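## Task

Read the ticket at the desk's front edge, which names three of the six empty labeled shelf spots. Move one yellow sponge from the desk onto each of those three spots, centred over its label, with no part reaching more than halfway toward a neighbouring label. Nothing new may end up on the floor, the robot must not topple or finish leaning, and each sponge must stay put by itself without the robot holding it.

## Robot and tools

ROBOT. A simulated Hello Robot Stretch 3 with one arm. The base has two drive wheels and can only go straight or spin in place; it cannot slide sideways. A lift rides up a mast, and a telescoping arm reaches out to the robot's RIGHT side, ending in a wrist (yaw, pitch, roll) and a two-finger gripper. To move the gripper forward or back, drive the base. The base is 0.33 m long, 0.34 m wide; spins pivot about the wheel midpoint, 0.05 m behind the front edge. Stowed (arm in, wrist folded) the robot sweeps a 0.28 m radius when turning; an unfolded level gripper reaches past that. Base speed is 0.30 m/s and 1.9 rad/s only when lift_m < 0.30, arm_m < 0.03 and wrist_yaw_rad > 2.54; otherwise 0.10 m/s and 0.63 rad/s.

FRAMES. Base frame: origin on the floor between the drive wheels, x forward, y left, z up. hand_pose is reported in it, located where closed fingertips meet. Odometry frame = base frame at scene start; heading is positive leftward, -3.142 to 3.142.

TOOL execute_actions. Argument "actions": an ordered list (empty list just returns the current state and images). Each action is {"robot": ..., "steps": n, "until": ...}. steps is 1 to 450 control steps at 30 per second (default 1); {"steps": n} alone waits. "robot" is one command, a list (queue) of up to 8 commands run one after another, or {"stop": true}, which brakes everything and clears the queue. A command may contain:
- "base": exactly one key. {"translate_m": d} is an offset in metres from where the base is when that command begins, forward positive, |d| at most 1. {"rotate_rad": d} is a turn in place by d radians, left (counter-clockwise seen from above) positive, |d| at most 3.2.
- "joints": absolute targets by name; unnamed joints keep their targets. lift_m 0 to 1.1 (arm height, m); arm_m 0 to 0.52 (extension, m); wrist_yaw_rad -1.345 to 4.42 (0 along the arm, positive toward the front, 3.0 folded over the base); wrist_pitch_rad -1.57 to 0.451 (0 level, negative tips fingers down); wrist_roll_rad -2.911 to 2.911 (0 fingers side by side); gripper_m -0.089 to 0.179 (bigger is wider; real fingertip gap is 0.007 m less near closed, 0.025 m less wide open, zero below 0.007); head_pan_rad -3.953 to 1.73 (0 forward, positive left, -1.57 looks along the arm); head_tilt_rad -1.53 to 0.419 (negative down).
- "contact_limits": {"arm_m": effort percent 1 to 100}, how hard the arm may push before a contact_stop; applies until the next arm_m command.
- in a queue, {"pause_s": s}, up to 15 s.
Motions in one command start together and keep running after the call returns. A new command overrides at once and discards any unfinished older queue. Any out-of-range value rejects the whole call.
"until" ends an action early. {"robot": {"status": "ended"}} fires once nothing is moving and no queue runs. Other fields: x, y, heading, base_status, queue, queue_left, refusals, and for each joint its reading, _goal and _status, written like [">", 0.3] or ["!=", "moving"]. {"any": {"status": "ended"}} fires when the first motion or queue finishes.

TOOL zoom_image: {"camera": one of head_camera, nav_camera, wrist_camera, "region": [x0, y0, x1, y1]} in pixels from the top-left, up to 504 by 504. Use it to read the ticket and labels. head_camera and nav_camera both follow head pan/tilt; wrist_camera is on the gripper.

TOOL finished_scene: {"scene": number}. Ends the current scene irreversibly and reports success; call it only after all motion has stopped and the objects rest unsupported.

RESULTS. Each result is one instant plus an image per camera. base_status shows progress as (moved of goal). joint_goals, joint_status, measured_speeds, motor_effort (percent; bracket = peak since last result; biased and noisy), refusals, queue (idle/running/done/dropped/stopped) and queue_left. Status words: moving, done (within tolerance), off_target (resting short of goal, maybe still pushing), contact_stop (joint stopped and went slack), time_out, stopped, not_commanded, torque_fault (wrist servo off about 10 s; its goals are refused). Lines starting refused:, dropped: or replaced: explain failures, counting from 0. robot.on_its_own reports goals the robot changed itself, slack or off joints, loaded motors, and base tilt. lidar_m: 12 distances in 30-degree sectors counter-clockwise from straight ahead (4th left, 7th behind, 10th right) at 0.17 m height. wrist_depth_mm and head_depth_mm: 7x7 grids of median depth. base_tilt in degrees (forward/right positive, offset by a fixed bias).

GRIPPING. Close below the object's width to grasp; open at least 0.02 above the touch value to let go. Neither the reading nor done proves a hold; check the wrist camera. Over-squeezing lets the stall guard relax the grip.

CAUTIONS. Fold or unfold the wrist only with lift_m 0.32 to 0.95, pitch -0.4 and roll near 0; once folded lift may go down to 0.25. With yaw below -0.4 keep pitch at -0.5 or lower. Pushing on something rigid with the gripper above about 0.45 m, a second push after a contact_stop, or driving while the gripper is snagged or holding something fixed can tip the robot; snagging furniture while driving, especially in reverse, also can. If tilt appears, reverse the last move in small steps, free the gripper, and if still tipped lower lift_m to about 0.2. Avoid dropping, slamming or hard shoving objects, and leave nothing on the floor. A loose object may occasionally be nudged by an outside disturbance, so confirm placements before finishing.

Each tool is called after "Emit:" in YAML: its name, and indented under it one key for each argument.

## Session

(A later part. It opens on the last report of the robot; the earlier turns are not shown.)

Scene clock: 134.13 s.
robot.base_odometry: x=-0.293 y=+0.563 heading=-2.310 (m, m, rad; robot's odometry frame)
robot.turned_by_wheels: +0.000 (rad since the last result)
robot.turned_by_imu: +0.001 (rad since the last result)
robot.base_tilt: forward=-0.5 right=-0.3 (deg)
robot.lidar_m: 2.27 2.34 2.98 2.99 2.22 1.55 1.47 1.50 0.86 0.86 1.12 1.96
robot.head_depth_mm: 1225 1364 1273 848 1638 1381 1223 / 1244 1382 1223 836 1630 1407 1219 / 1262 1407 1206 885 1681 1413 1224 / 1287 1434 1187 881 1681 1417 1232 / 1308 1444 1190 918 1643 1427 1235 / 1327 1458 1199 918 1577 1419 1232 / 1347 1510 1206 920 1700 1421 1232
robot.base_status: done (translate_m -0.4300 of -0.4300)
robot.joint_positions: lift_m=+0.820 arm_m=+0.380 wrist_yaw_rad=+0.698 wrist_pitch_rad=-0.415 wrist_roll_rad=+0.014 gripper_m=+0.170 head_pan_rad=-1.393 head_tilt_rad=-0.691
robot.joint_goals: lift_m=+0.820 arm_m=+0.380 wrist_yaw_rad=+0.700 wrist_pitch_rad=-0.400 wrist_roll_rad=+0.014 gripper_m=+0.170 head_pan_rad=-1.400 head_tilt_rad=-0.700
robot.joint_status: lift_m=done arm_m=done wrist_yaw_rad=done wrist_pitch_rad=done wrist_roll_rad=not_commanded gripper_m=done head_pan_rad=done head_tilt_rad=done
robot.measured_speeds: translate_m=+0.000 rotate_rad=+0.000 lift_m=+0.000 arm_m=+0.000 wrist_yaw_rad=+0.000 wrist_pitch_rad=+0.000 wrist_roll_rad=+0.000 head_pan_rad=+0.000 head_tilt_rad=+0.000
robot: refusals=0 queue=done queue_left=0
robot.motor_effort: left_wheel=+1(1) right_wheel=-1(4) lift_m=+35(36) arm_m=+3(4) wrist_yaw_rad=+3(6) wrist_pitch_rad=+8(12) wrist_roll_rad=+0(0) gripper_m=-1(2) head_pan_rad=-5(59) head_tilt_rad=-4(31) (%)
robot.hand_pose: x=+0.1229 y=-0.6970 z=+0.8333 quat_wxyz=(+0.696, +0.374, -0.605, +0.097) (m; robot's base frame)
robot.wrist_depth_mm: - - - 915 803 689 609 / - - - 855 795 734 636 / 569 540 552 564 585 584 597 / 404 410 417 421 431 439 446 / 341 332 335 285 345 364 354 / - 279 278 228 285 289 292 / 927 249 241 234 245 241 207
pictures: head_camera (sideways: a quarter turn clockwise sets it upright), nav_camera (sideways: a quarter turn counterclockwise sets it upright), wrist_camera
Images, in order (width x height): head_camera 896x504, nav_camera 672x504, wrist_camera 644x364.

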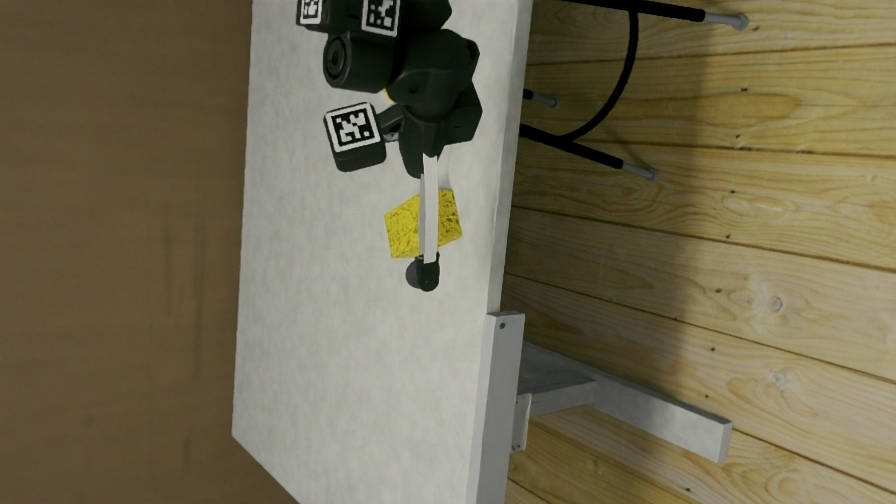

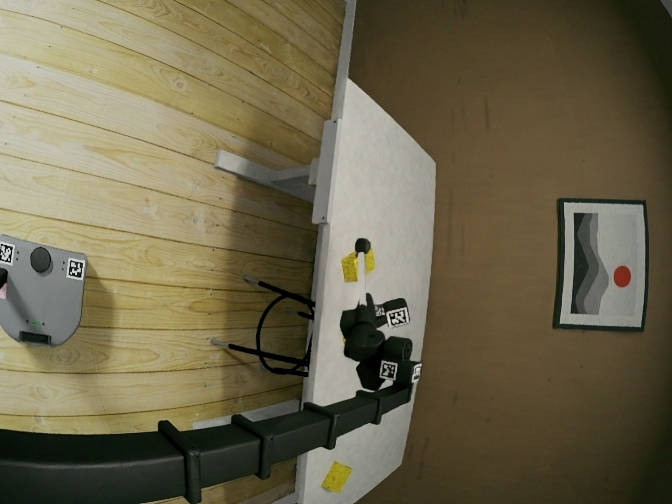

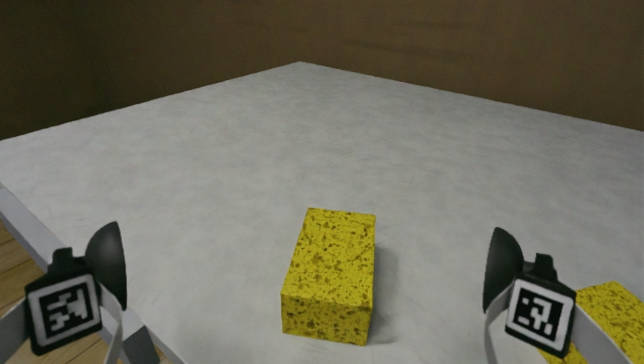

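Emit:
execute_actions:
  actions:
    - {"robot":[{"joints":{"arm_m":0.415,"gripper_m":0.125,"wrist_yaw_rad":0.66},"base":{"translate_m":0.015}},{"joints":{"lift_m":0.75}}],"steps":150,"until":{"robot":{"status":"ended"}}}

Scene clock: 144.77 s.
robot.base_odometry: x=-0.303 y=+0.552 heading=-2.310 (m, m, rad; robot's odometry frame)
robot.turned_by_wheels: +0.000 (rad since the last result)
robot.turned_by_imu: +0.001 (rad since the last result)
robot.base_tilt: forward=-0.4 right=-0.2 (deg)
robot.lidar_m: 2.26 2.33 2.97 2.99 2.24 1.56 1.48 1.52 0.86 0.95 1.11 1.95
robot.head_depth_mm: 1225 1354 1219 - 1626 1378 1219 / 1240 1389 1171 - 1625 1415 1223 / 1262 1405 1172 867 1684 1412 1224 / 1285 1424 1184 885 1693 1407 1228 / 1302 1438 1192 917 1647 1426 1226 / 1327 1457 1195 916 1590 1413 1235 / 1353 1509 1201 920 1698 1424 1230
robot.base_status: done (translate_m +0.0150 of +0.0150)
robot.joint_positions: lift_m=+0.750 arm_m=+0.415 wrist_yaw_rad=+0.663 wrist_pitch_rad=-0.415 wrist_roll_rad=+0.014 gripper_m=+0.125 head_pan_rad=-1.393 head_tilt_rad=-0.691
robot.joint_goals: lift_m=+0.750 arm_m=+0.415 wrist_yaw_rad=+0.660 wrist_pitch_rad=-0.400 wrist_roll_rad=+0.014 gripper_m=+0.125 head_pan_rad=-1.400 head_tilt_rad=-0.700
robot.joint_status: lift_m=done arm_m=done wrist_yaw_rad=done wrist_pitch_rad=done wrist_roll_rad=not_commanded gripper_m=done head_pan_rad=done head_tilt_rad=done
robot.measured_speeds: translate_m=+0.000 rotate_rad=+0.000 lift_m=+0.000 arm_m=+0.000 wrist_yaw_rad=+0.000 wrist_pitch_rad=+0.000 wrist_roll_rad=+0.000 head_pan_rad=+0.000 head_tilt_rad=+0.000
robot: refusals=0 queue=done queue_left=0
robot.motor_effort: left_wheel=+1(4) right_wheel=-1(4) lift_m=+28(35) arm_m=+3(3) wrist_yaw_rad=-2(3) wrist_pitch_rad=+8(8) wrist_roll_rad=+0(0) gripper_m=+0(83) head_pan_rad=-5(4) head_tilt_rad=-4(5) (%)
robot.hand_pose: x=+0.1168 y=-0.7368 z=+0.7635 quat_wxyz=(+0.698, +0.364, -0.612, +0.085) (m; robot's base frame)
robot.wrist_depth_mm: - - - 851 761 652 583 / - 550 569 583 601 630 598 / 372 376 385 392 402 412 420 / 281 285 288 210 298 303 308 / 227 238 224 169 238 242 244 / 193 - 182 156 198 205 167 / - 161 167 168 170 166 164
pictures: head_camera (sideways: a quarter turn clockwise sets it upright), nav_camera (sideways: a quarter turn counterclockwise sets it upright), wrist_camera
Images, in order (width x height): head_camera 896x504, nav_camera 672x504, wrist_camera 644x364.

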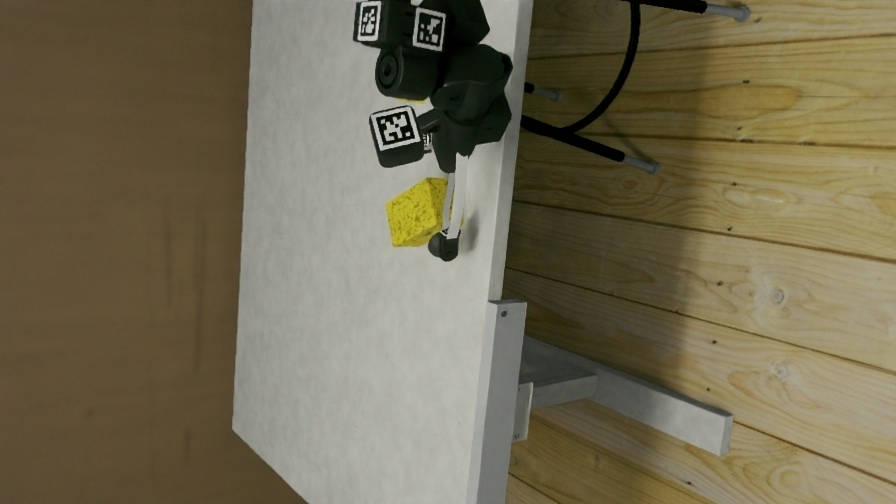

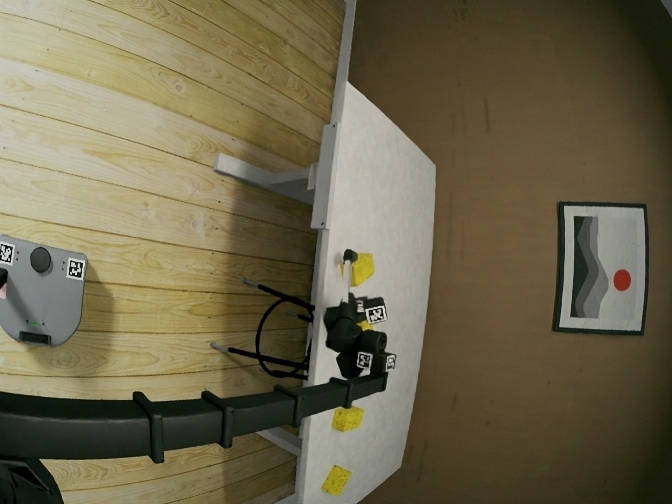

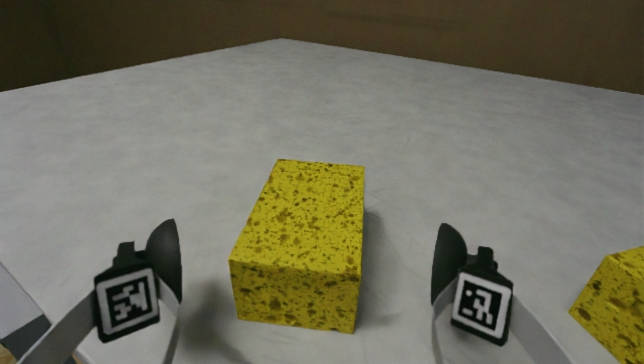

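Emit:
execute_actions:
  actions:
    - {"robot":[{"joints":{"arm_m":0.453,"lift_m":0.723},"base":{"translate_m":0.024}},{"joints":{"gripper_m":0.03}},{"joints":{"lift_m":0.77}}],"steps":250,"until":{"robot":{"status":"ended"}}}

Scene clock: 155.07 s.
robot.base_odometry: x=-0.319 y=+0.534 heading=-2.310 (m, m, rad; robot's odometry frame)
robot.turned_by_wheels: +0.000 (rad since the last result)
robot.turned_by_imu: +0.001 (rad since the last result)
robot.base_tilt: forward=-0.4 right=-0.3 (deg)
robot.lidar_m: 2.23 2.30 2.97 3.01 2.28 1.59 1.51 1.54 0.87 0.94 1.10 1.95
robot.head_depth_mm: 1228 1359 1273 847 1622 1401 1225 / 1238 1376 1227 845 1593 1414 1218 / 1262 1402 1178 853 1692 1421 1221 / 1284 1429 1183 910 1683 1420 1225 / 1300 1439 1186 916 1645 1427 1229 / 1322 1460 1193 919 1569 1394 1236 / 1340 1518 1200 921 1703 1422 1239
robot.base_status: done (translate_m +0.0240 of +0.0240)
robot.joint_positions: lift_m=+0.770 arm_m=+0.453 wrist_yaw_rad=+0.657 wrist_pitch_rad=-0.416 wrist_roll_rad=+0.014 gripper_m=+0.031 head_pan_rad=-1.393 head_tilt_rad=-0.692
robot.joint_goals: lift_m=+0.770 arm_m=+0.453 wrist_yaw_rad=+0.660 wrist_pitch_rad=-0.400 wrist_roll_rad=+0.014 gripper_m=+0.030 head_pan_rad=-1.400 head_tilt_rad=-0.700
robot.joint_status: lift_m=done arm_m=done wrist_yaw_rad=done wrist_pitch_rad=done wrist_roll_rad=not_commanded gripper_m=done head_pan_rad=done head_tilt_rad=done
robot.measured_speeds: translate_m=+0.000 rotate_rad=+0.000 lift_m=+0.000 arm_m=+0.000 wrist_yaw_rad=+0.000 wrist_pitch_rad=+0.000 wrist_roll_rad=+0.000 head_pan_rad=+0.000 head_tilt_rad=+0.000
robot: refusals=0 queue=done queue_left=0
robot.motor_effort: left_wheel=+0(5) right_wheel=+0(7) lift_m=+35(38) arm_m=+2(7) wrist_yaw_rad=+2(6) wrist_pitch_rad=+8(8) wrist_roll_rad=+0(0) gripper_m=-19(94) head_pan_rad=-4(4) head_tilt_rad=-4(3) (%)
robot.hand_pose: x=+0.1157 y=-0.7757 z=+0.7830 quat_wxyz=(+0.698, +0.362, -0.613, +0.082) (m; robot's base frame)
robot.wrist_depth_mm: - - - 839 721 627 556 / - - 635 649 670 628 597 / 416 417 431 431 444 450 465 / 316 318 322 179 336 341 348 / 255 259 150 140 269 273 275 / 215 218 113 114 115 227 228 / 184 180 110 107 146 193 195
pictures: head_camera (sideways: a quarter turn clockwise sets it upright), nav_camera (sideways: a quarter turn counterclockwise sets it upright), wrist_camera
Images, in order (width x height): head_camera 896x504, nav_camera 672x504, wrist_camera 644x364.

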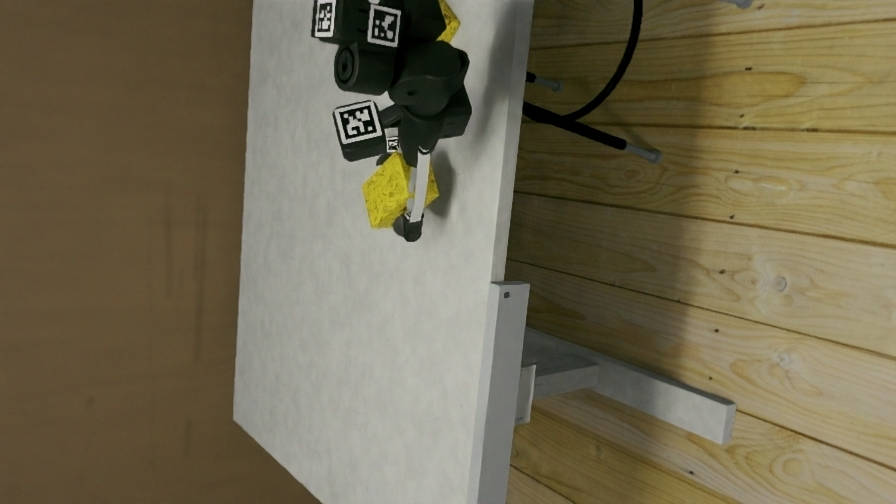

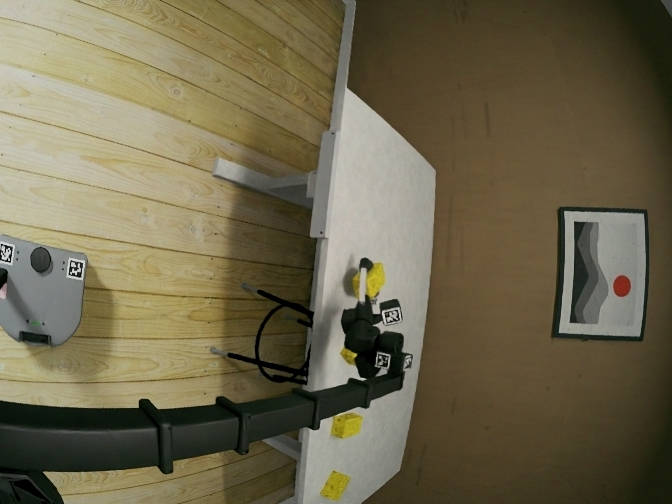

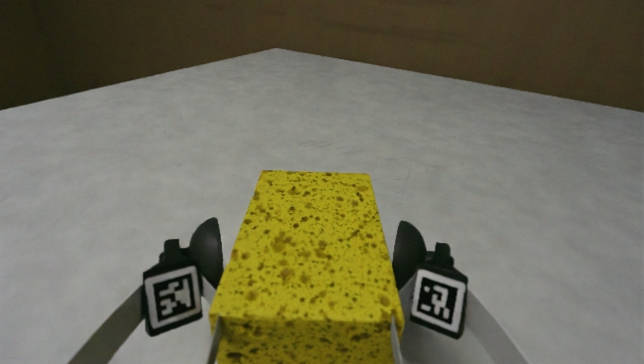

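Emit:
execute_actions:
  actions:
    - {"robot":{"joints":{"arm_m":0.0,"lift_m":0.79,"gripper_m":0.015,"wrist_yaw_rad":2.65,"head_pan_rad":-1.57,"head_tilt_rad":-0.9}},"steps":250,"until":{"robot":{"arm_m":["<",0.15]}}}
    - {"robot":{"joints":{"lift_m":0.29},"base":{"rotate_rad":1.294}},"steps":250,"until":{"robot":{"status":"ended"}}}
    - {"robot":{"base":{"translate_m":1.0}},"steps":250,"until":{"robot":{"translate_m":[">=",0.75]}}}
    - {"robot":{"base":{"translate_m":1.0}},"steps":250,"until":{"robot":{"translate_m":[">=",0.75]}}}
    - {"robot":[{"base":{"translate_m":0.94}},{"base":{"rotate_rad":1.88}}],"steps":400,"until":{"robot":{"status":"ended"}}}
    - {"robot":{"joints":{"lift_m":0.62}},"steps":100,"until":{"robot":{"lift_m":[">",0.33]}}}
    - {"robot":{"joints":{"wrist_yaw_rad":0.05}},"steps":300,"until":{"robot":{"status":"ended"}}}

Scene clock: 192.67 s.
robot.base_odometry: x=+0.973 y=-1.551 heading=+0.864 (m, m, rad; robot's odometry frame)
robot.turned_by_wheels: +3.174 (rad since the last result)
robot.turned_by_imu: +3.159 (rad since the last result)
robot.base_tilt: forward=-0.5 right=-0.2 (deg)
robot.lidar_m: 2.30 2.37 3.19 3.32 2.12 1.52 1.00 1.02 0.76 0.92 0.75 1.13
robot.head_depth_mm: 817 943 1083 1034 1326 1271 - / 825 948 1092 1037 1361 1277 - / 825 955 1100 1043 1336 1240 - / 829 954 1107 1048 1364 1285 1145 / 836 965 1109 1046 1376 1281 1147 / 614 968 1117 1079 1371 1290 1154 / 618 948 1016 1058 1430 1293 1154
robot.base_status: done (rotate_rad +1.8799 of +1.8800)
robot.joint_positions: lift_m=+0.620 arm_m=+0.002 wrist_yaw_rad=+0.053 wrist_pitch_rad=-0.418 wrist_roll_rad=+0.014 gripper_m=+0.028 head_pan_rad=-1.563 head_tilt_rad=-0.889
robot.joint_goals: lift_m=+0.620 arm_m=+0.000 wrist_yaw_rad=+0.050 wrist_pitch_rad=-0.400 wrist_roll_rad=+0.014 gripper_m=+0.027 head_pan_rad=-1.570 head_tilt_rad=-0.900
robot.joint_status: lift_m=done arm_m=done wrist_yaw_rad=done wrist_pitch_rad=done wrist_roll_rad=not_commanded gripper_m=done head_pan_rad=done head_tilt_rad=done
robot.measured_speeds: translate_m=+0.000 rotate_rad=+0.000 lift_m=+0.000 arm_m=+0.000 wrist_yaw_rad=+0.000 wrist_pitch_rad=+0.000 wrist_roll_rad=+0.000 head_pan_rad=+0.000 head_tilt_rad=+0.000
robot: refusals=0 queue=done queue_left=0
robot.on_its_own: gripper_m is held at +0.027, not at your +0.015, by its stall guard, which is not easing now
robot.motor_effort: left_wheel=-1(6) right_wheel=+1(6) lift_m=+35(36) arm_m=-3(4) wrist_yaw_rad=-3(6) wrist_pitch_rad=+9(9) wrist_roll_rad=+0(0) gripper_m=-20(80) head_pan_rad=-4(26) head_tilt_rad=-5(23) (%)
robot.hand_pose: x=-0.0096 y=-0.3708 z=+0.6326 quat_wxyz=(+0.691, +0.164, -0.692, -0.130) (m; robot's base frame)
robot.wrist_depth_mm: 458 604 601 610 609 593 449 / 463 642 662 660 646 633 448 / 480 539 557 571 581 584 466 / 530 603 469 180 487 492 813 / 946 695 151 140 826 650 927 / 887 655 113 114 115 690 945 / 752 714 110 107 396 762 821
pictures: head_camera (sideways: a quarter turn clockwise sets it upright), nav_camera (sideways: a quarter turn counterclockwise sets it upright), wrist_camera
Images, in order (width x height): head_camera 896x504, nav_camera 672x504, wrist_camera 644x364.

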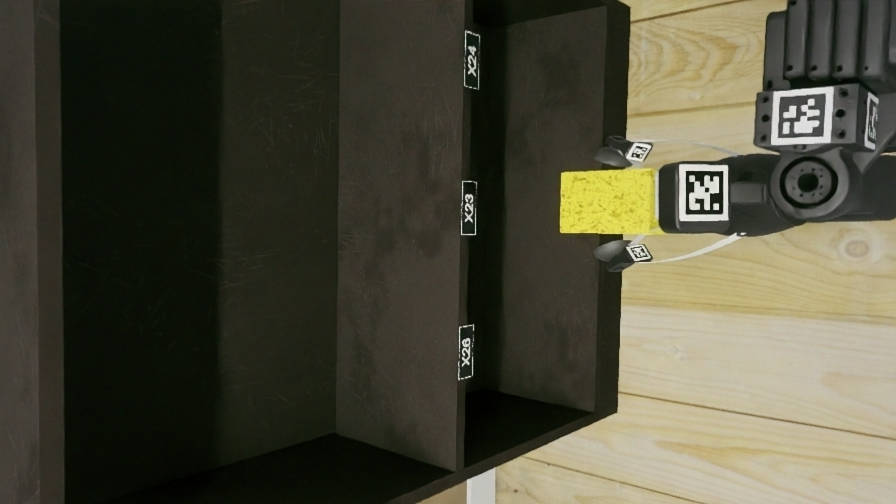

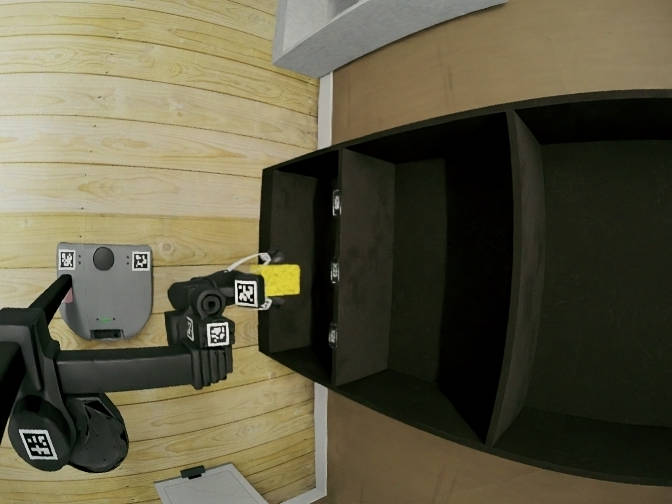

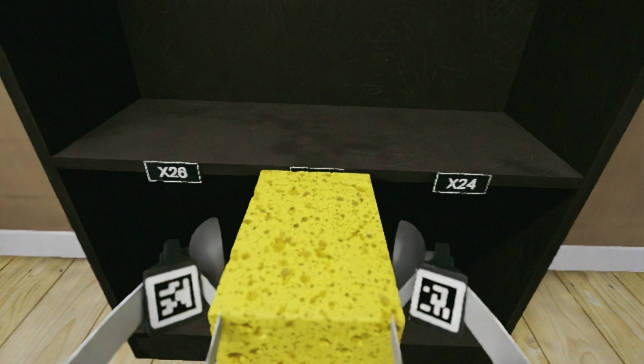

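Emit:
execute_actions:
  actions:
    - {"robot":{"joints":{"arm_m":0.40,"lift_m":0.56,"wrist_yaw_rad":0.0}},"steps":250,"until":{"robot":{"status":"ended"}}}

Scene clock: 206.90 s.
robot.base_odometry: x=+0.973 y=-1.551 heading=+0.864 (m, m, rad; robot's odometry frame)
robot.turned_by_wheels: +0.000 (rad since the last result)
robot.turned_by_imu: +0.001 (rad since the last result)
robot.base_tilt: forward=-0.5 right=-0.3 (deg)
robot.lidar_m: 2.30 2.37 3.17 3.32 2.12 1.52 1.00 1.02 0.77 0.92 0.75 1.13
robot.head_depth_mm: 819 946 1084 1032 1332 1293 1153 / 825 952 1092 - 1362 1282 1144 / 824 955 1096 - 1365 1280 1140 / 831 962 1107 1050 1362 1280 1150 / 837 963 1107 1050 1372 1286 1157 / 611 967 1116 1076 1372 1296 1151 / 617 948 1012 1056 1446 1302 1160
robot.base_status: done (rotate_rad +1.8799 of +1.8800)
robot.joint_positions: lift_m=+0.560 arm_m=+0.400 wrist_yaw_rad=+0.002 wrist_pitch_rad=-0.418 wrist_roll_rad=+0.014 gripper_m=+0.028 head_pan_rad=-1.563 head_tilt_rad=-0.889
robot.joint_goals: lift_m=+0.560 arm_m=+0.400 wrist_yaw_rad=+0.000 wrist_pitch_rad=-0.400 wrist_roll_rad=+0.014 gripper_m=+0.027 head_pan_rad=-1.570 head_tilt_rad=-0.900
robot.joint_status: lift_m=done arm_m=done wrist_yaw_rad=done wrist_pitch_rad=done wrist_roll_rad=not_commanded gripper_m=done head_pan_rad=done head_tilt_rad=done
robot.measured_speeds: translate_m=+0.000 rotate_rad=+0.000 lift_m=+0.000 arm_m=+0.000 wrist_yaw_rad=+0.000 wrist_pitch_rad=+0.000 wrist_roll_rad=+0.000 head_pan_rad=+0.000 head_tilt_rad=+0.000
robot: refusals=0 queue=done queue_left=0
robot.on_its_own: gripper_m is held at +0.027, not at your +0.015, by its stall guard, which is not easing now
robot.motor_effort: left_wheel=-1(1) right_wheel=+1(1) lift_m=+28(35) arm_m=+3(2) wrist_yaw_rad=-2(3) wrist_pitch_rad=+9(9) wrist_roll_rad=+0(0) gripper_m=-20(21) head_pan_rad=-5(4) head_tilt_rad=-5(5) (%)
robot.hand_pose: x=-0.0211 y=-0.7690 z=+0.5728 quat_wxyz=(+0.687, +0.147, -0.696, -0.147) (m; robot's base frame)
robot.wrist_depth_mm: 242 243 246 249 249 251 251 / 263 263 266 269 270 271 275 / 285 287 289 293 293 297 301 / 301 305 308 180 311 315 319 / 244 250 151 140 260 262 265 / 207 212 113 114 115 218 220 / 177 175 110 107 143 188 187
pictures: head_camera (sideways: a quarter turn clockwise sets it upright), nav_camera (sideways: a quarter turn counterclockwise sets it upright), wrist_camera
Images, in order (width x height): head_camera 896x504, nav_camera 672x504, wrist_camera 644x364.

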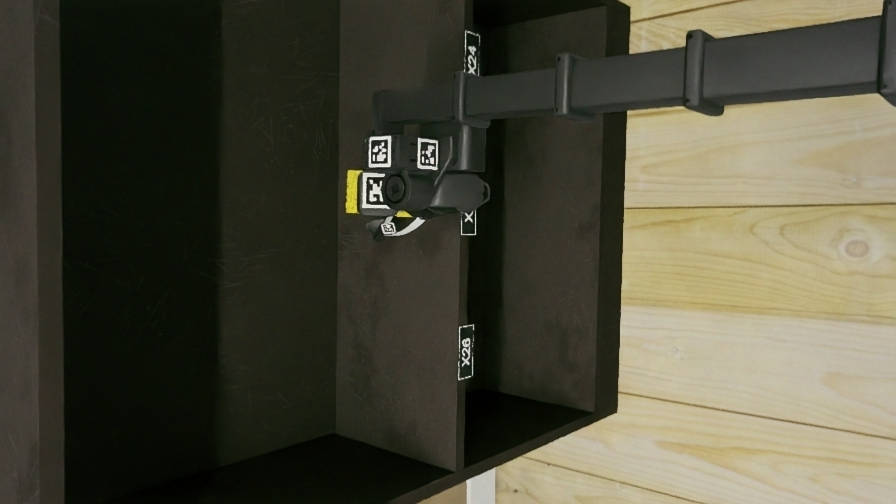

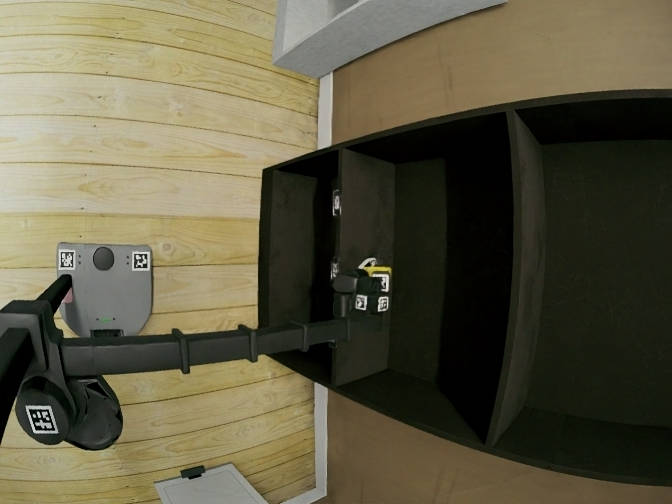

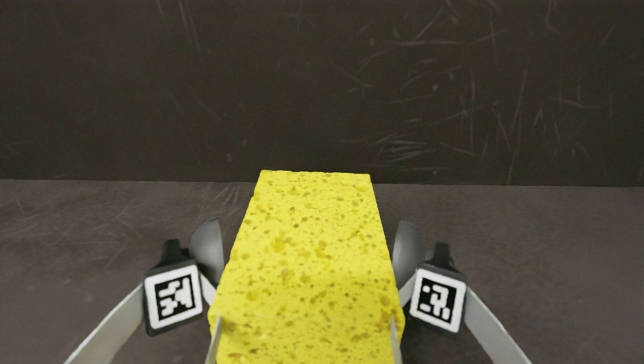

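Emit:
execute_actions:
  actions:
    - {"robot":[{"joints":{"lift_m":0.53},"base":{"translate_m":0.02}},{"joints":{"gripper_m":0.11}},{"joints":{"arm_m":0.0,"lift_m":0.54}}],"steps":300,"until":{"robot":{"status":"ended"}}}

Scene clock: 219.07 s.
robot.base_odometry: x=+0.986 y=-1.536 heading=+0.864 (m, m, rad; robot's odometry frame)
robot.turned_by_wheels: +0.000 (rad since the last result)
robot.turned_by_imu: +0.002 (rad since the last result)
robot.base_tilt: forward=-0.5 right=-0.2 (deg)
robot.lidar_m: 2.28 2.35 3.15 3.37 2.15 1.54 1.02 1.04 0.77 0.92 0.74 1.11
robot.head_depth_mm: 820 942 1083 1035 1359 1271 1169 / 823 949 1094 1035 1358 1280 - / 826 951 1094 1011 1363 1321 - / 833 959 1099 1049 1374 1282 1150 / 832 964 1105 1047 1372 1288 1153 / 611 970 1123 1081 1370 1285 1154 / 619 933 955 1079 1467 1297 1157
robot.base_status: done (translate_m +0.0200 of +0.0200)
robot.joint_positions: lift_m=+0.540 arm_m=+0.002 wrist_yaw_rad=+0.002 wrist_pitch_rad=-0.418 wrist_roll_rad=+0.014 gripper_m=+0.110 head_pan_rad=-1.563 head_tilt_rad=-0.889
robot.joint_goals: lift_m=+0.540 arm_m=+0.000 wrist_yaw_rad=+0.000 wrist_pitch_rad=-0.400 wrist_roll_rad=+0.014 gripper_m=+0.110 head_pan_rad=-1.570 head_tilt_rad=-0.900
robot.joint_status: lift_m=done arm_m=done wrist_yaw_rad=done wrist_pitch_rad=done wrist_roll_rad=not_commanded gripper_m=done head_pan_rad=done head_tilt_rad=done
robot.measured_speeds: translate_m=+0.000 rotate_rad=+0.000 lift_m=+0.000 arm_m=+0.000 wrist_yaw_rad=+0.000 wrist_pitch_rad=+0.000 wrist_roll_rad=+0.000 head_pan_rad=+0.000 head_tilt_rad=+0.000
robot: refusals=0 queue=done queue_left=0
robot.motor_effort: left_wheel=-1(3) right_wheel=+1(4) lift_m=+35(37) arm_m=-4(4) wrist_yaw_rad=-2(3) wrist_pitch_rad=+9(9) wrist_roll_rad=+0(0) gripper_m=+0(77) head_pan_rad=-4(4) head_tilt_rad=-4(5) (%)
robot.hand_pose: x=-0.0211 y=-0.3711 z=+0.5525 quat_wxyz=(+0.687, +0.147, -0.696, -0.147) (m; robot's base frame)
robot.wrist_depth_mm: 468 597 601 601 599 600 441 / 460 525 543 486 582 569 462 / 439 424 706 431 717 453 484 / 512 728 772 777 778 639 887 / 859 669 828 847 841 633 967 / 784 627 699 702 706 798 829 / 685 660 649 664 665 695 721
pictures: head_camera (sideways: a quarter turn clockwise sets it upright), nav_camera (sideways: a quarter turn counterclockwise sets it upright), wrist_camera
Images, in order (width x height): head_camera 896x504, nav_camera 672x504, wrist_camera 644x364.

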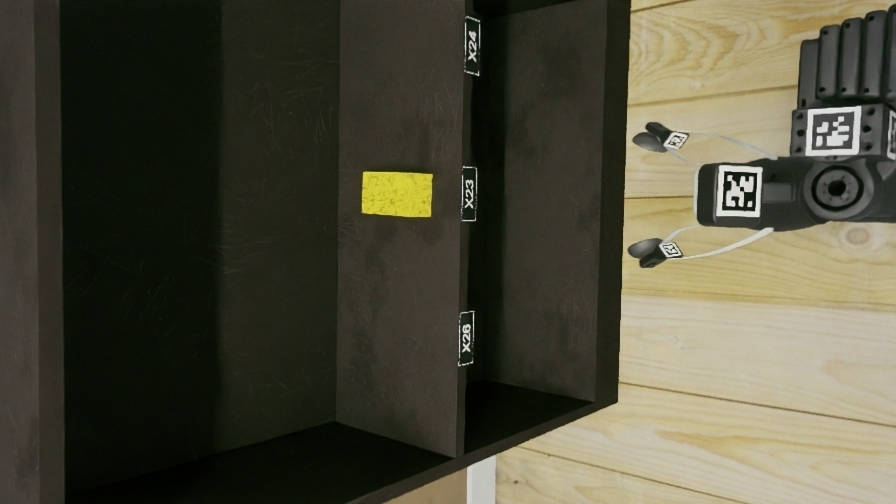

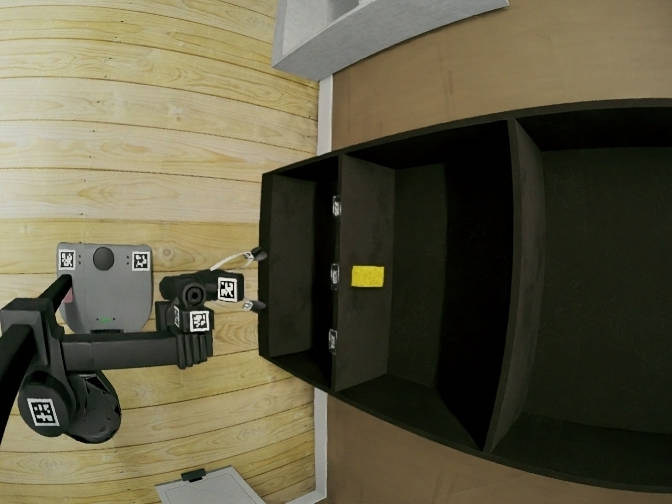

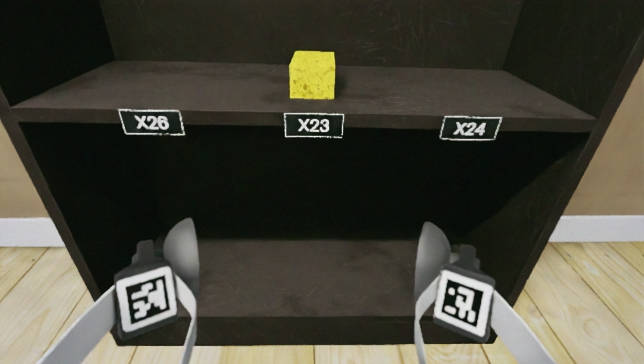

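Emit:
execute_actions:
  actions:
    - {"robot":{"joints":{"lift_m":0.33,"gripper_m":0.04,"wrist_yaw_rad":2.65,"head_tilt_rad":-0.7},"base":{"rotate_rad":1.10}},"steps":250,"until":{"robot":{"wrist_yaw_rad":[">",2.4]}}}
    - {"robot":{"joints":{"lift_m":0.29}},"steps":250,"until":{"robot":{"status":"ended"}}}
    - {"robot":{"base":{"translate_m":1.0}},"steps":250,"until":{"robot":{"translate_m":[">=",0.82]}}}
    - {"robot":{"base":{"translate_m":1.0}},"steps":250,"until":{"robot":{"translate_m":[">=",0.82]}}}
    - {"robot":[{"base":{"translate_m":1.0}},{"base":{"rotate_rad":2.04}}],"steps":400,"until":{"robot":{"status":"ended"}}}
    - {"robot":{"joints":{"lift_m":0.82}},"steps":100,"until":{"robot":{"lift_m":[">",0.33]}}}
    - {"robot":{"joints":{"wrist_yaw_rad":0.45,"gripper_m":0.125,"arm_m":0.15}},"steps":300,"until":{"robot":{"status":"ended"}}}

Scene clock: 263.00 s.
robot.base_odometry: x=-0.029 y=+0.912 heading=-2.279 (m, m, rad; robot's odometry frame)
robot.turned_by_wheels: +3.140 (rad since the last result)
robot.turned_by_imu: +3.125 (rad since the last result)
robot.base_tilt: forward=-0.5 right=-0.3 (deg)
robot.lidar_m: 2.71 2.81 3.13 2.99 1.51 1.07 1.03 1.06 1.02 0.81 1.03 1.36
robot.head_depth_mm: 1242 1368 1137 887 - 1337 1211 / 1250 1373 1141 883 - 1344 1213 / 1250 1380 1146 892 - 1350 1214 / 1254 1380 1151 904 - 1407 1219 / 1258 1389 1154 886 1631 1376 1217 / 1263 1400 1165 900 1631 1417 1227 / 1267 1404 1172 905 1645 1415 1230
robot.base_status: done (rotate_rad +2.0399 of +2.0400)
robot.joint_positions: lift_m=+0.820 arm_m=+0.150 wrist_yaw_rad=+0.453 wrist_pitch_rad=-0.418 wrist_roll_rad=+0.014 gripper_m=+0.125 head_pan_rad=-1.563 head_tilt_rad=-0.704
robot.joint_goals: lift_m=+0.820 arm_m=+0.150 wrist_yaw_rad=+0.450 wrist_pitch_rad=-0.400 wrist_roll_rad=+0.014 gripper_m=+0.125 head_pan_rad=-1.570 head_tilt_rad=-0.700
robot.joint_status: lift_m=done arm_m=done wrist_yaw_rad=done wrist_pitch_rad=done wrist_roll_rad=not_commanded gripper_m=done head_pan_rad=done head_tilt_rad=done
robot.measured_speeds: translate_m=+0.000 rotate_rad=+0.000 lift_m=+0.000 arm_m=+0.000 wrist_yaw_rad=+0.000 wrist_pitch_rad=+0.000 wrist_roll_rad=+0.000 head_pan_rad=+0.000 head_tilt_rad=+0.000
robot: refusals=0 queue=done queue_left=0
robot.motor_effort: left_wheel=+0(5) right_wheel=+1(8) lift_m=+35(38) arm_m=+3(3) wrist_yaw_rad=-3(3) wrist_pitch_rad=+9(9) wrist_roll_rad=+0(0) gripper_m=-1(80) head_pan_rad=-4(5) head_tilt_rad=+2(20) (%)
robot.hand_pose: x=+0.0767 y=-0.4964 z=+0.8325 quat_wxyz=(+0.703, +0.299, -0.646, +0.010) (m; robot's base frame)
robot.wrist_depth_mm: - - - - 910 848 776 / 765 782 801 837 835 873 806 / 534 535 505 555 569 586 609 / - 453 418 422 410 431 360 / - - - 368 343 346 323 / - - - - - 295 292 / - 924 - 977 - 932 963
pictures: head_camera (sideways: a quarter turn clockwise sets it upright), nav_camera (sideways: a quarter turn counterclockwise sets it upright), wrist_camera
Images, in order (width x height): head_camera 896x504, nav_camera 672x504, wrist_camera 644x364.

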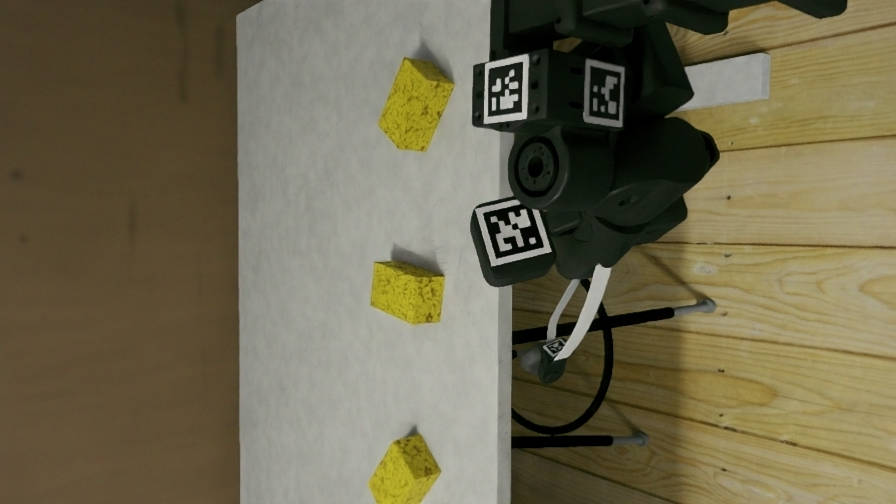

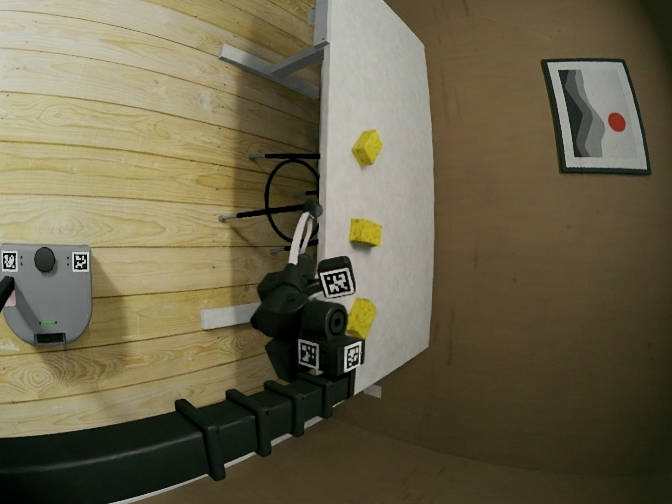

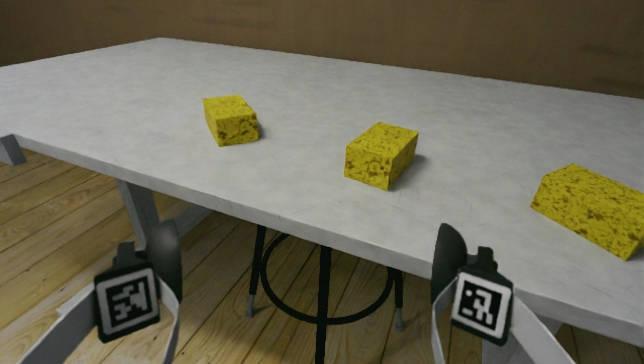

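Emit:
execute_actions:
  actions:
    - {"robot":[{"joints":{"wrist_yaw_rad":-0.12,"arm_m":0.33},"base":{"translate_m":0.17}},{"joints":{"lift_m":0.76}}],"steps":300,"until":{"robot":{"status":"ended"}}}

Scene clock: 274.40 s.
robot.base_odometry: x=-0.140 y=+0.783 heading=-2.279 (m, m, rad; robot's odometry frame)
robot.turned_by_wheels: +0.000 (rad since the last result)
robot.turned_by_imu: +0.002 (rad since the last result)
robot.base_tilt: forward=-0.4 right=-0.3 (deg)
robot.lidar_m: 2.53 2.63 3.20 3.01 1.75 1.25 1.20 1.23 1.06 0.79 0.96 1.98
robot.head_depth_mm: 1240 1361 1136 905 - 1370 1186 / 1238 1363 1146 - 1617 1411 1218 / 1240 1375 1148 - 1593 1407 1221 / 1251 1384 1157 893 1630 1377 1212 / 1253 1390 1158 896 1581 1407 1224 / 1261 1394 1167 906 1677 1405 1219 / 1259 1410 1171 906 1663 1422 1228
robot.base_status: done (translate_m +0.1700 of +0.1700)
robot.joint_positions: lift_m=+0.760 arm_m=+0.330 wrist_yaw_rad=-0.118 wrist_pitch_rad=-0.418 wrist_roll_rad=+0.014 gripper_m=+0.125 head_pan_rad=-1.563 head_tilt_rad=-0.704
robot.joint_goals: lift_m=+0.760 arm_m=+0.330 wrist_yaw_rad=-0.120 wrist_pitch_rad=-0.400 wrist_roll_rad=+0.014 gripper_m=+0.125 head_pan_rad=-1.570 head_tilt_rad=-0.700
robot.joint_status: lift_m=done arm_m=done wrist_yaw_rad=done wrist_pitch_rad=done wrist_roll_rad=not_commanded gripper_m=done head_pan_rad=done head_tilt_rad=done
robot.measured_speeds: translate_m=+0.000 rotate_rad=+0.000 lift_m=+0.000 arm_m=+0.000 wrist_yaw_rad=+0.000 wrist_pitch_rad=+0.000 wrist_roll_rad=+0.000 head_pan_rad=+0.000 head_tilt_rad=+0.000
robot: refusals=0 queue=done queue_left=0
robot.motor_effort: left_wheel=-1(5) right_wheel=+0(4) lift_m=+28(36) arm_m=+3(4) wrist_yaw_rad=-3(4) wrist_pitch_rad=+9(9) wrist_roll_rad=+0(0) gripper_m=+0(0) head_pan_rad=-4(4) head_tilt_rad=+3(3) (%)
robot.hand_pose: x=-0.0479 y=-0.6974 z=+0.7728 quat_wxyz=(+0.677, +0.105, -0.704, -0.188) (m; robot's base frame)
robot.wrist_depth_mm: 690 732 756 805 834 853 901 / 564 567 597 611 637 660 - / 392 396 406 412 424 431 442 / 298 301 302 229 317 305 257 / 240 253 243 215 252 258 253 / 202 - 207 208 211 216 215 / - 171 177 179 181 177 184
pictures: head_camera (sideways: a quarter turn clockwise sets it upright), nav_camera (sideways: a quarter turn counterclockwise sets it upright), wrist_camera
Images, in order (width x height): head_camera 896x504, nav_camera 672x504, wrist_camera 644x364.

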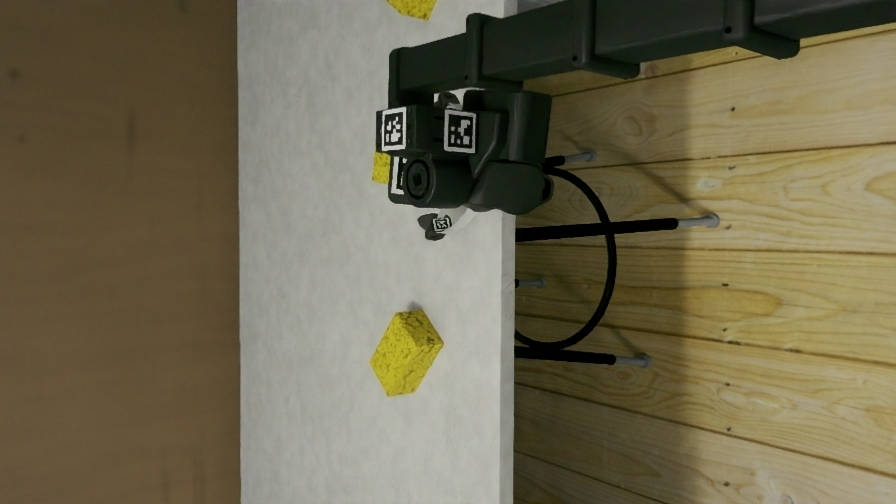

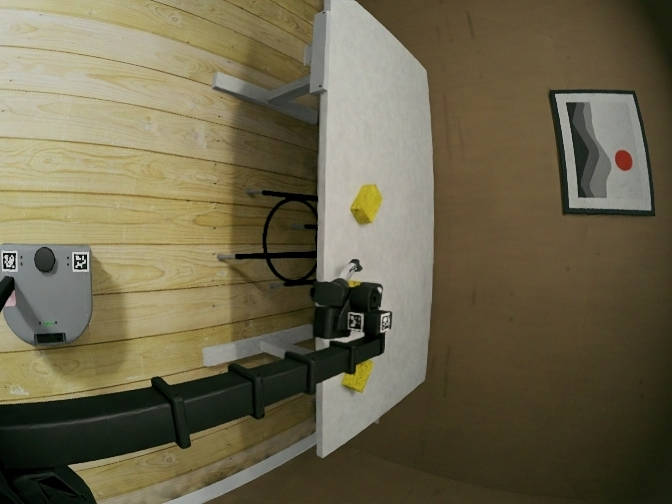

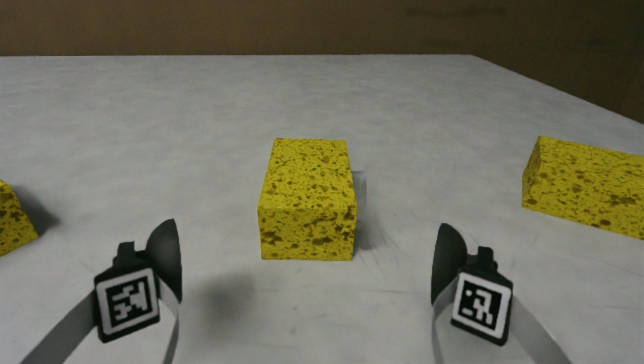

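Emit:
execute_actions:
  actions:
    - {"robot":[{"joints":{"arm_m":0.427,"lift_m":0.72},"base":{"translate_m":-0.012}},{"joints":{"gripper_m":0.028}},{"joints":{"lift_m":0.76}}],"steps":250,"until":{"robot":{"status":"ended"}}}

Scene clock: 281.93 s.
robot.base_odometry: x=-0.132 y=+0.792 heading=-2.279 (m, m, rad; robot's odometry frame)
robot.turned_by_wheels: +0.000 (rad since the last result)
robot.turned_by_imu: +0.001 (rad since the last result)
robot.base_tilt: forward=-0.4 right=-0.3 (deg)
robot.lidar_m: 2.55 2.64 3.17 3.00 1.74 1.24 1.19 1.22 1.06 0.79 0.97 1.98
robot.head_depth_mm: 1243 1356 1136 886 - - 1188 / 1244 1368 1195 - 1648 1403 1217 / 1243 1380 1174 - 1614 1408 1213 / 1255 1391 1162 899 1630 1411 1221 / 1255 1386 1160 899 1646 1411 1218 / 1254 1397 1168 903 1678 1422 1218 / 1261 1412 1173 906 1669 1412 1235
robot.base_status: done (translate_m -0.0120 of -0.0120)
robot.joint_positions: lift_m=+0.723 arm_m=+0.426 wrist_yaw_rad=-0.122 wrist_pitch_rad=-0.397 wrist_roll_rad=+0.014 gripper_m=+0.125 head_pan_rad=-1.563 head_tilt_rad=-0.704
robot.joint_goals: lift_m=+0.723 arm_m=+0.427 wrist_yaw_rad=-0.120 wrist_pitch_rad=-0.400 wrist_roll_rad=+0.014 gripper_m=+0.125 head_pan_rad=-1.570 head_tilt_rad=-0.700
robot.joint_status: lift_m=contact_stop arm_m=done wrist_yaw_rad=done wrist_pitch_rad=done wrist_roll_rad=not_commanded gripper_m=done head_pan_rad=done head_tilt_rad=done
robot.measured_speeds: translate_m=+0.000 rotate_rad=+0.000 lift_m=+0.000 arm_m=+0.000 wrist_yaw_rad=+0.000 wrist_pitch_rad=+0.000 wrist_roll_rad=+0.000 head_pan_rad=+0.000 head_tilt_rad=+0.000
robot: refusals=0 queue=dropped queue_left=0
robot.on_its_own: lift_m is slack since a contact_stop, until your next command for it
robot.motor_effort: left_wheel=-1(3) right_wheel=+1(3) lift_m=+31(30) arm_m=+5(7) wrist_yaw_rad=+2(2) wrist_pitch_rad=-2(10) wrist_roll_rad=+0(0) gripper_m=-2(3) head_pan_rad=-5(4) head_tilt_rad=+3(2) (%)
robot.hand_pose: x=-0.0491 y=-0.7966 z=+0.7404 quat_wxyz=(+0.679, +0.096, -0.705, -0.182) (m; robot's base frame)
robot.wrist_depth_mm: 623 635 671 696 723 763 814 / 486 492 517 536 555 575 850 / 326 331 338 345 352 364 371 / 244 249 240 171 258 265 268 / 197 205 146 135 207 210 204 / 164 - 115 112 163 180 175 / - 138 109 107 141 143 148
pictures: head_camera (sideways: a quarter turn clockwise sets it upright), nav_camera (sideways: a quarter turn counterclockwise sets it upright), wrist_camera
dropped: robot: command 0 of its queue: lift_m: contact_stop
Images, in order (width x height): head_camera 896x504, nav_camera 672x504, wrist_camera 644x364.

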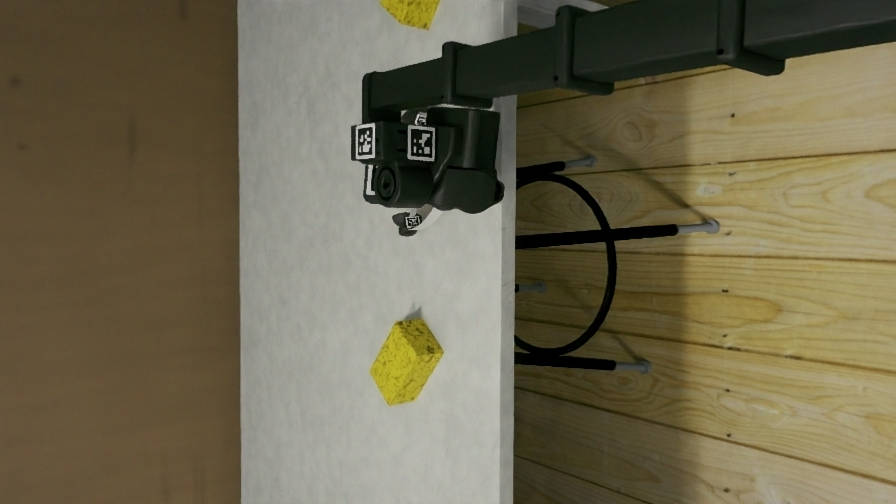

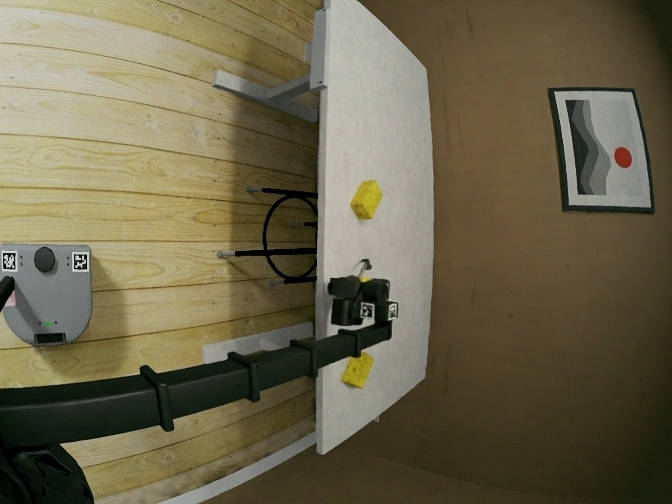

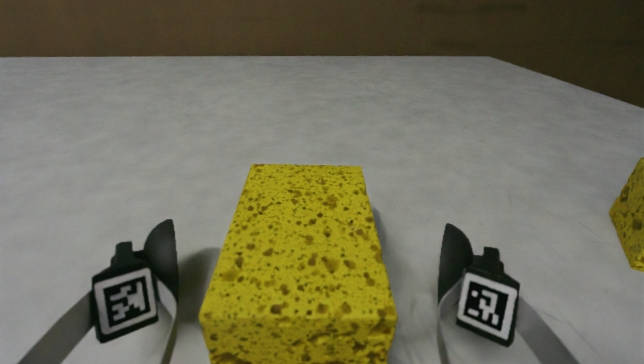

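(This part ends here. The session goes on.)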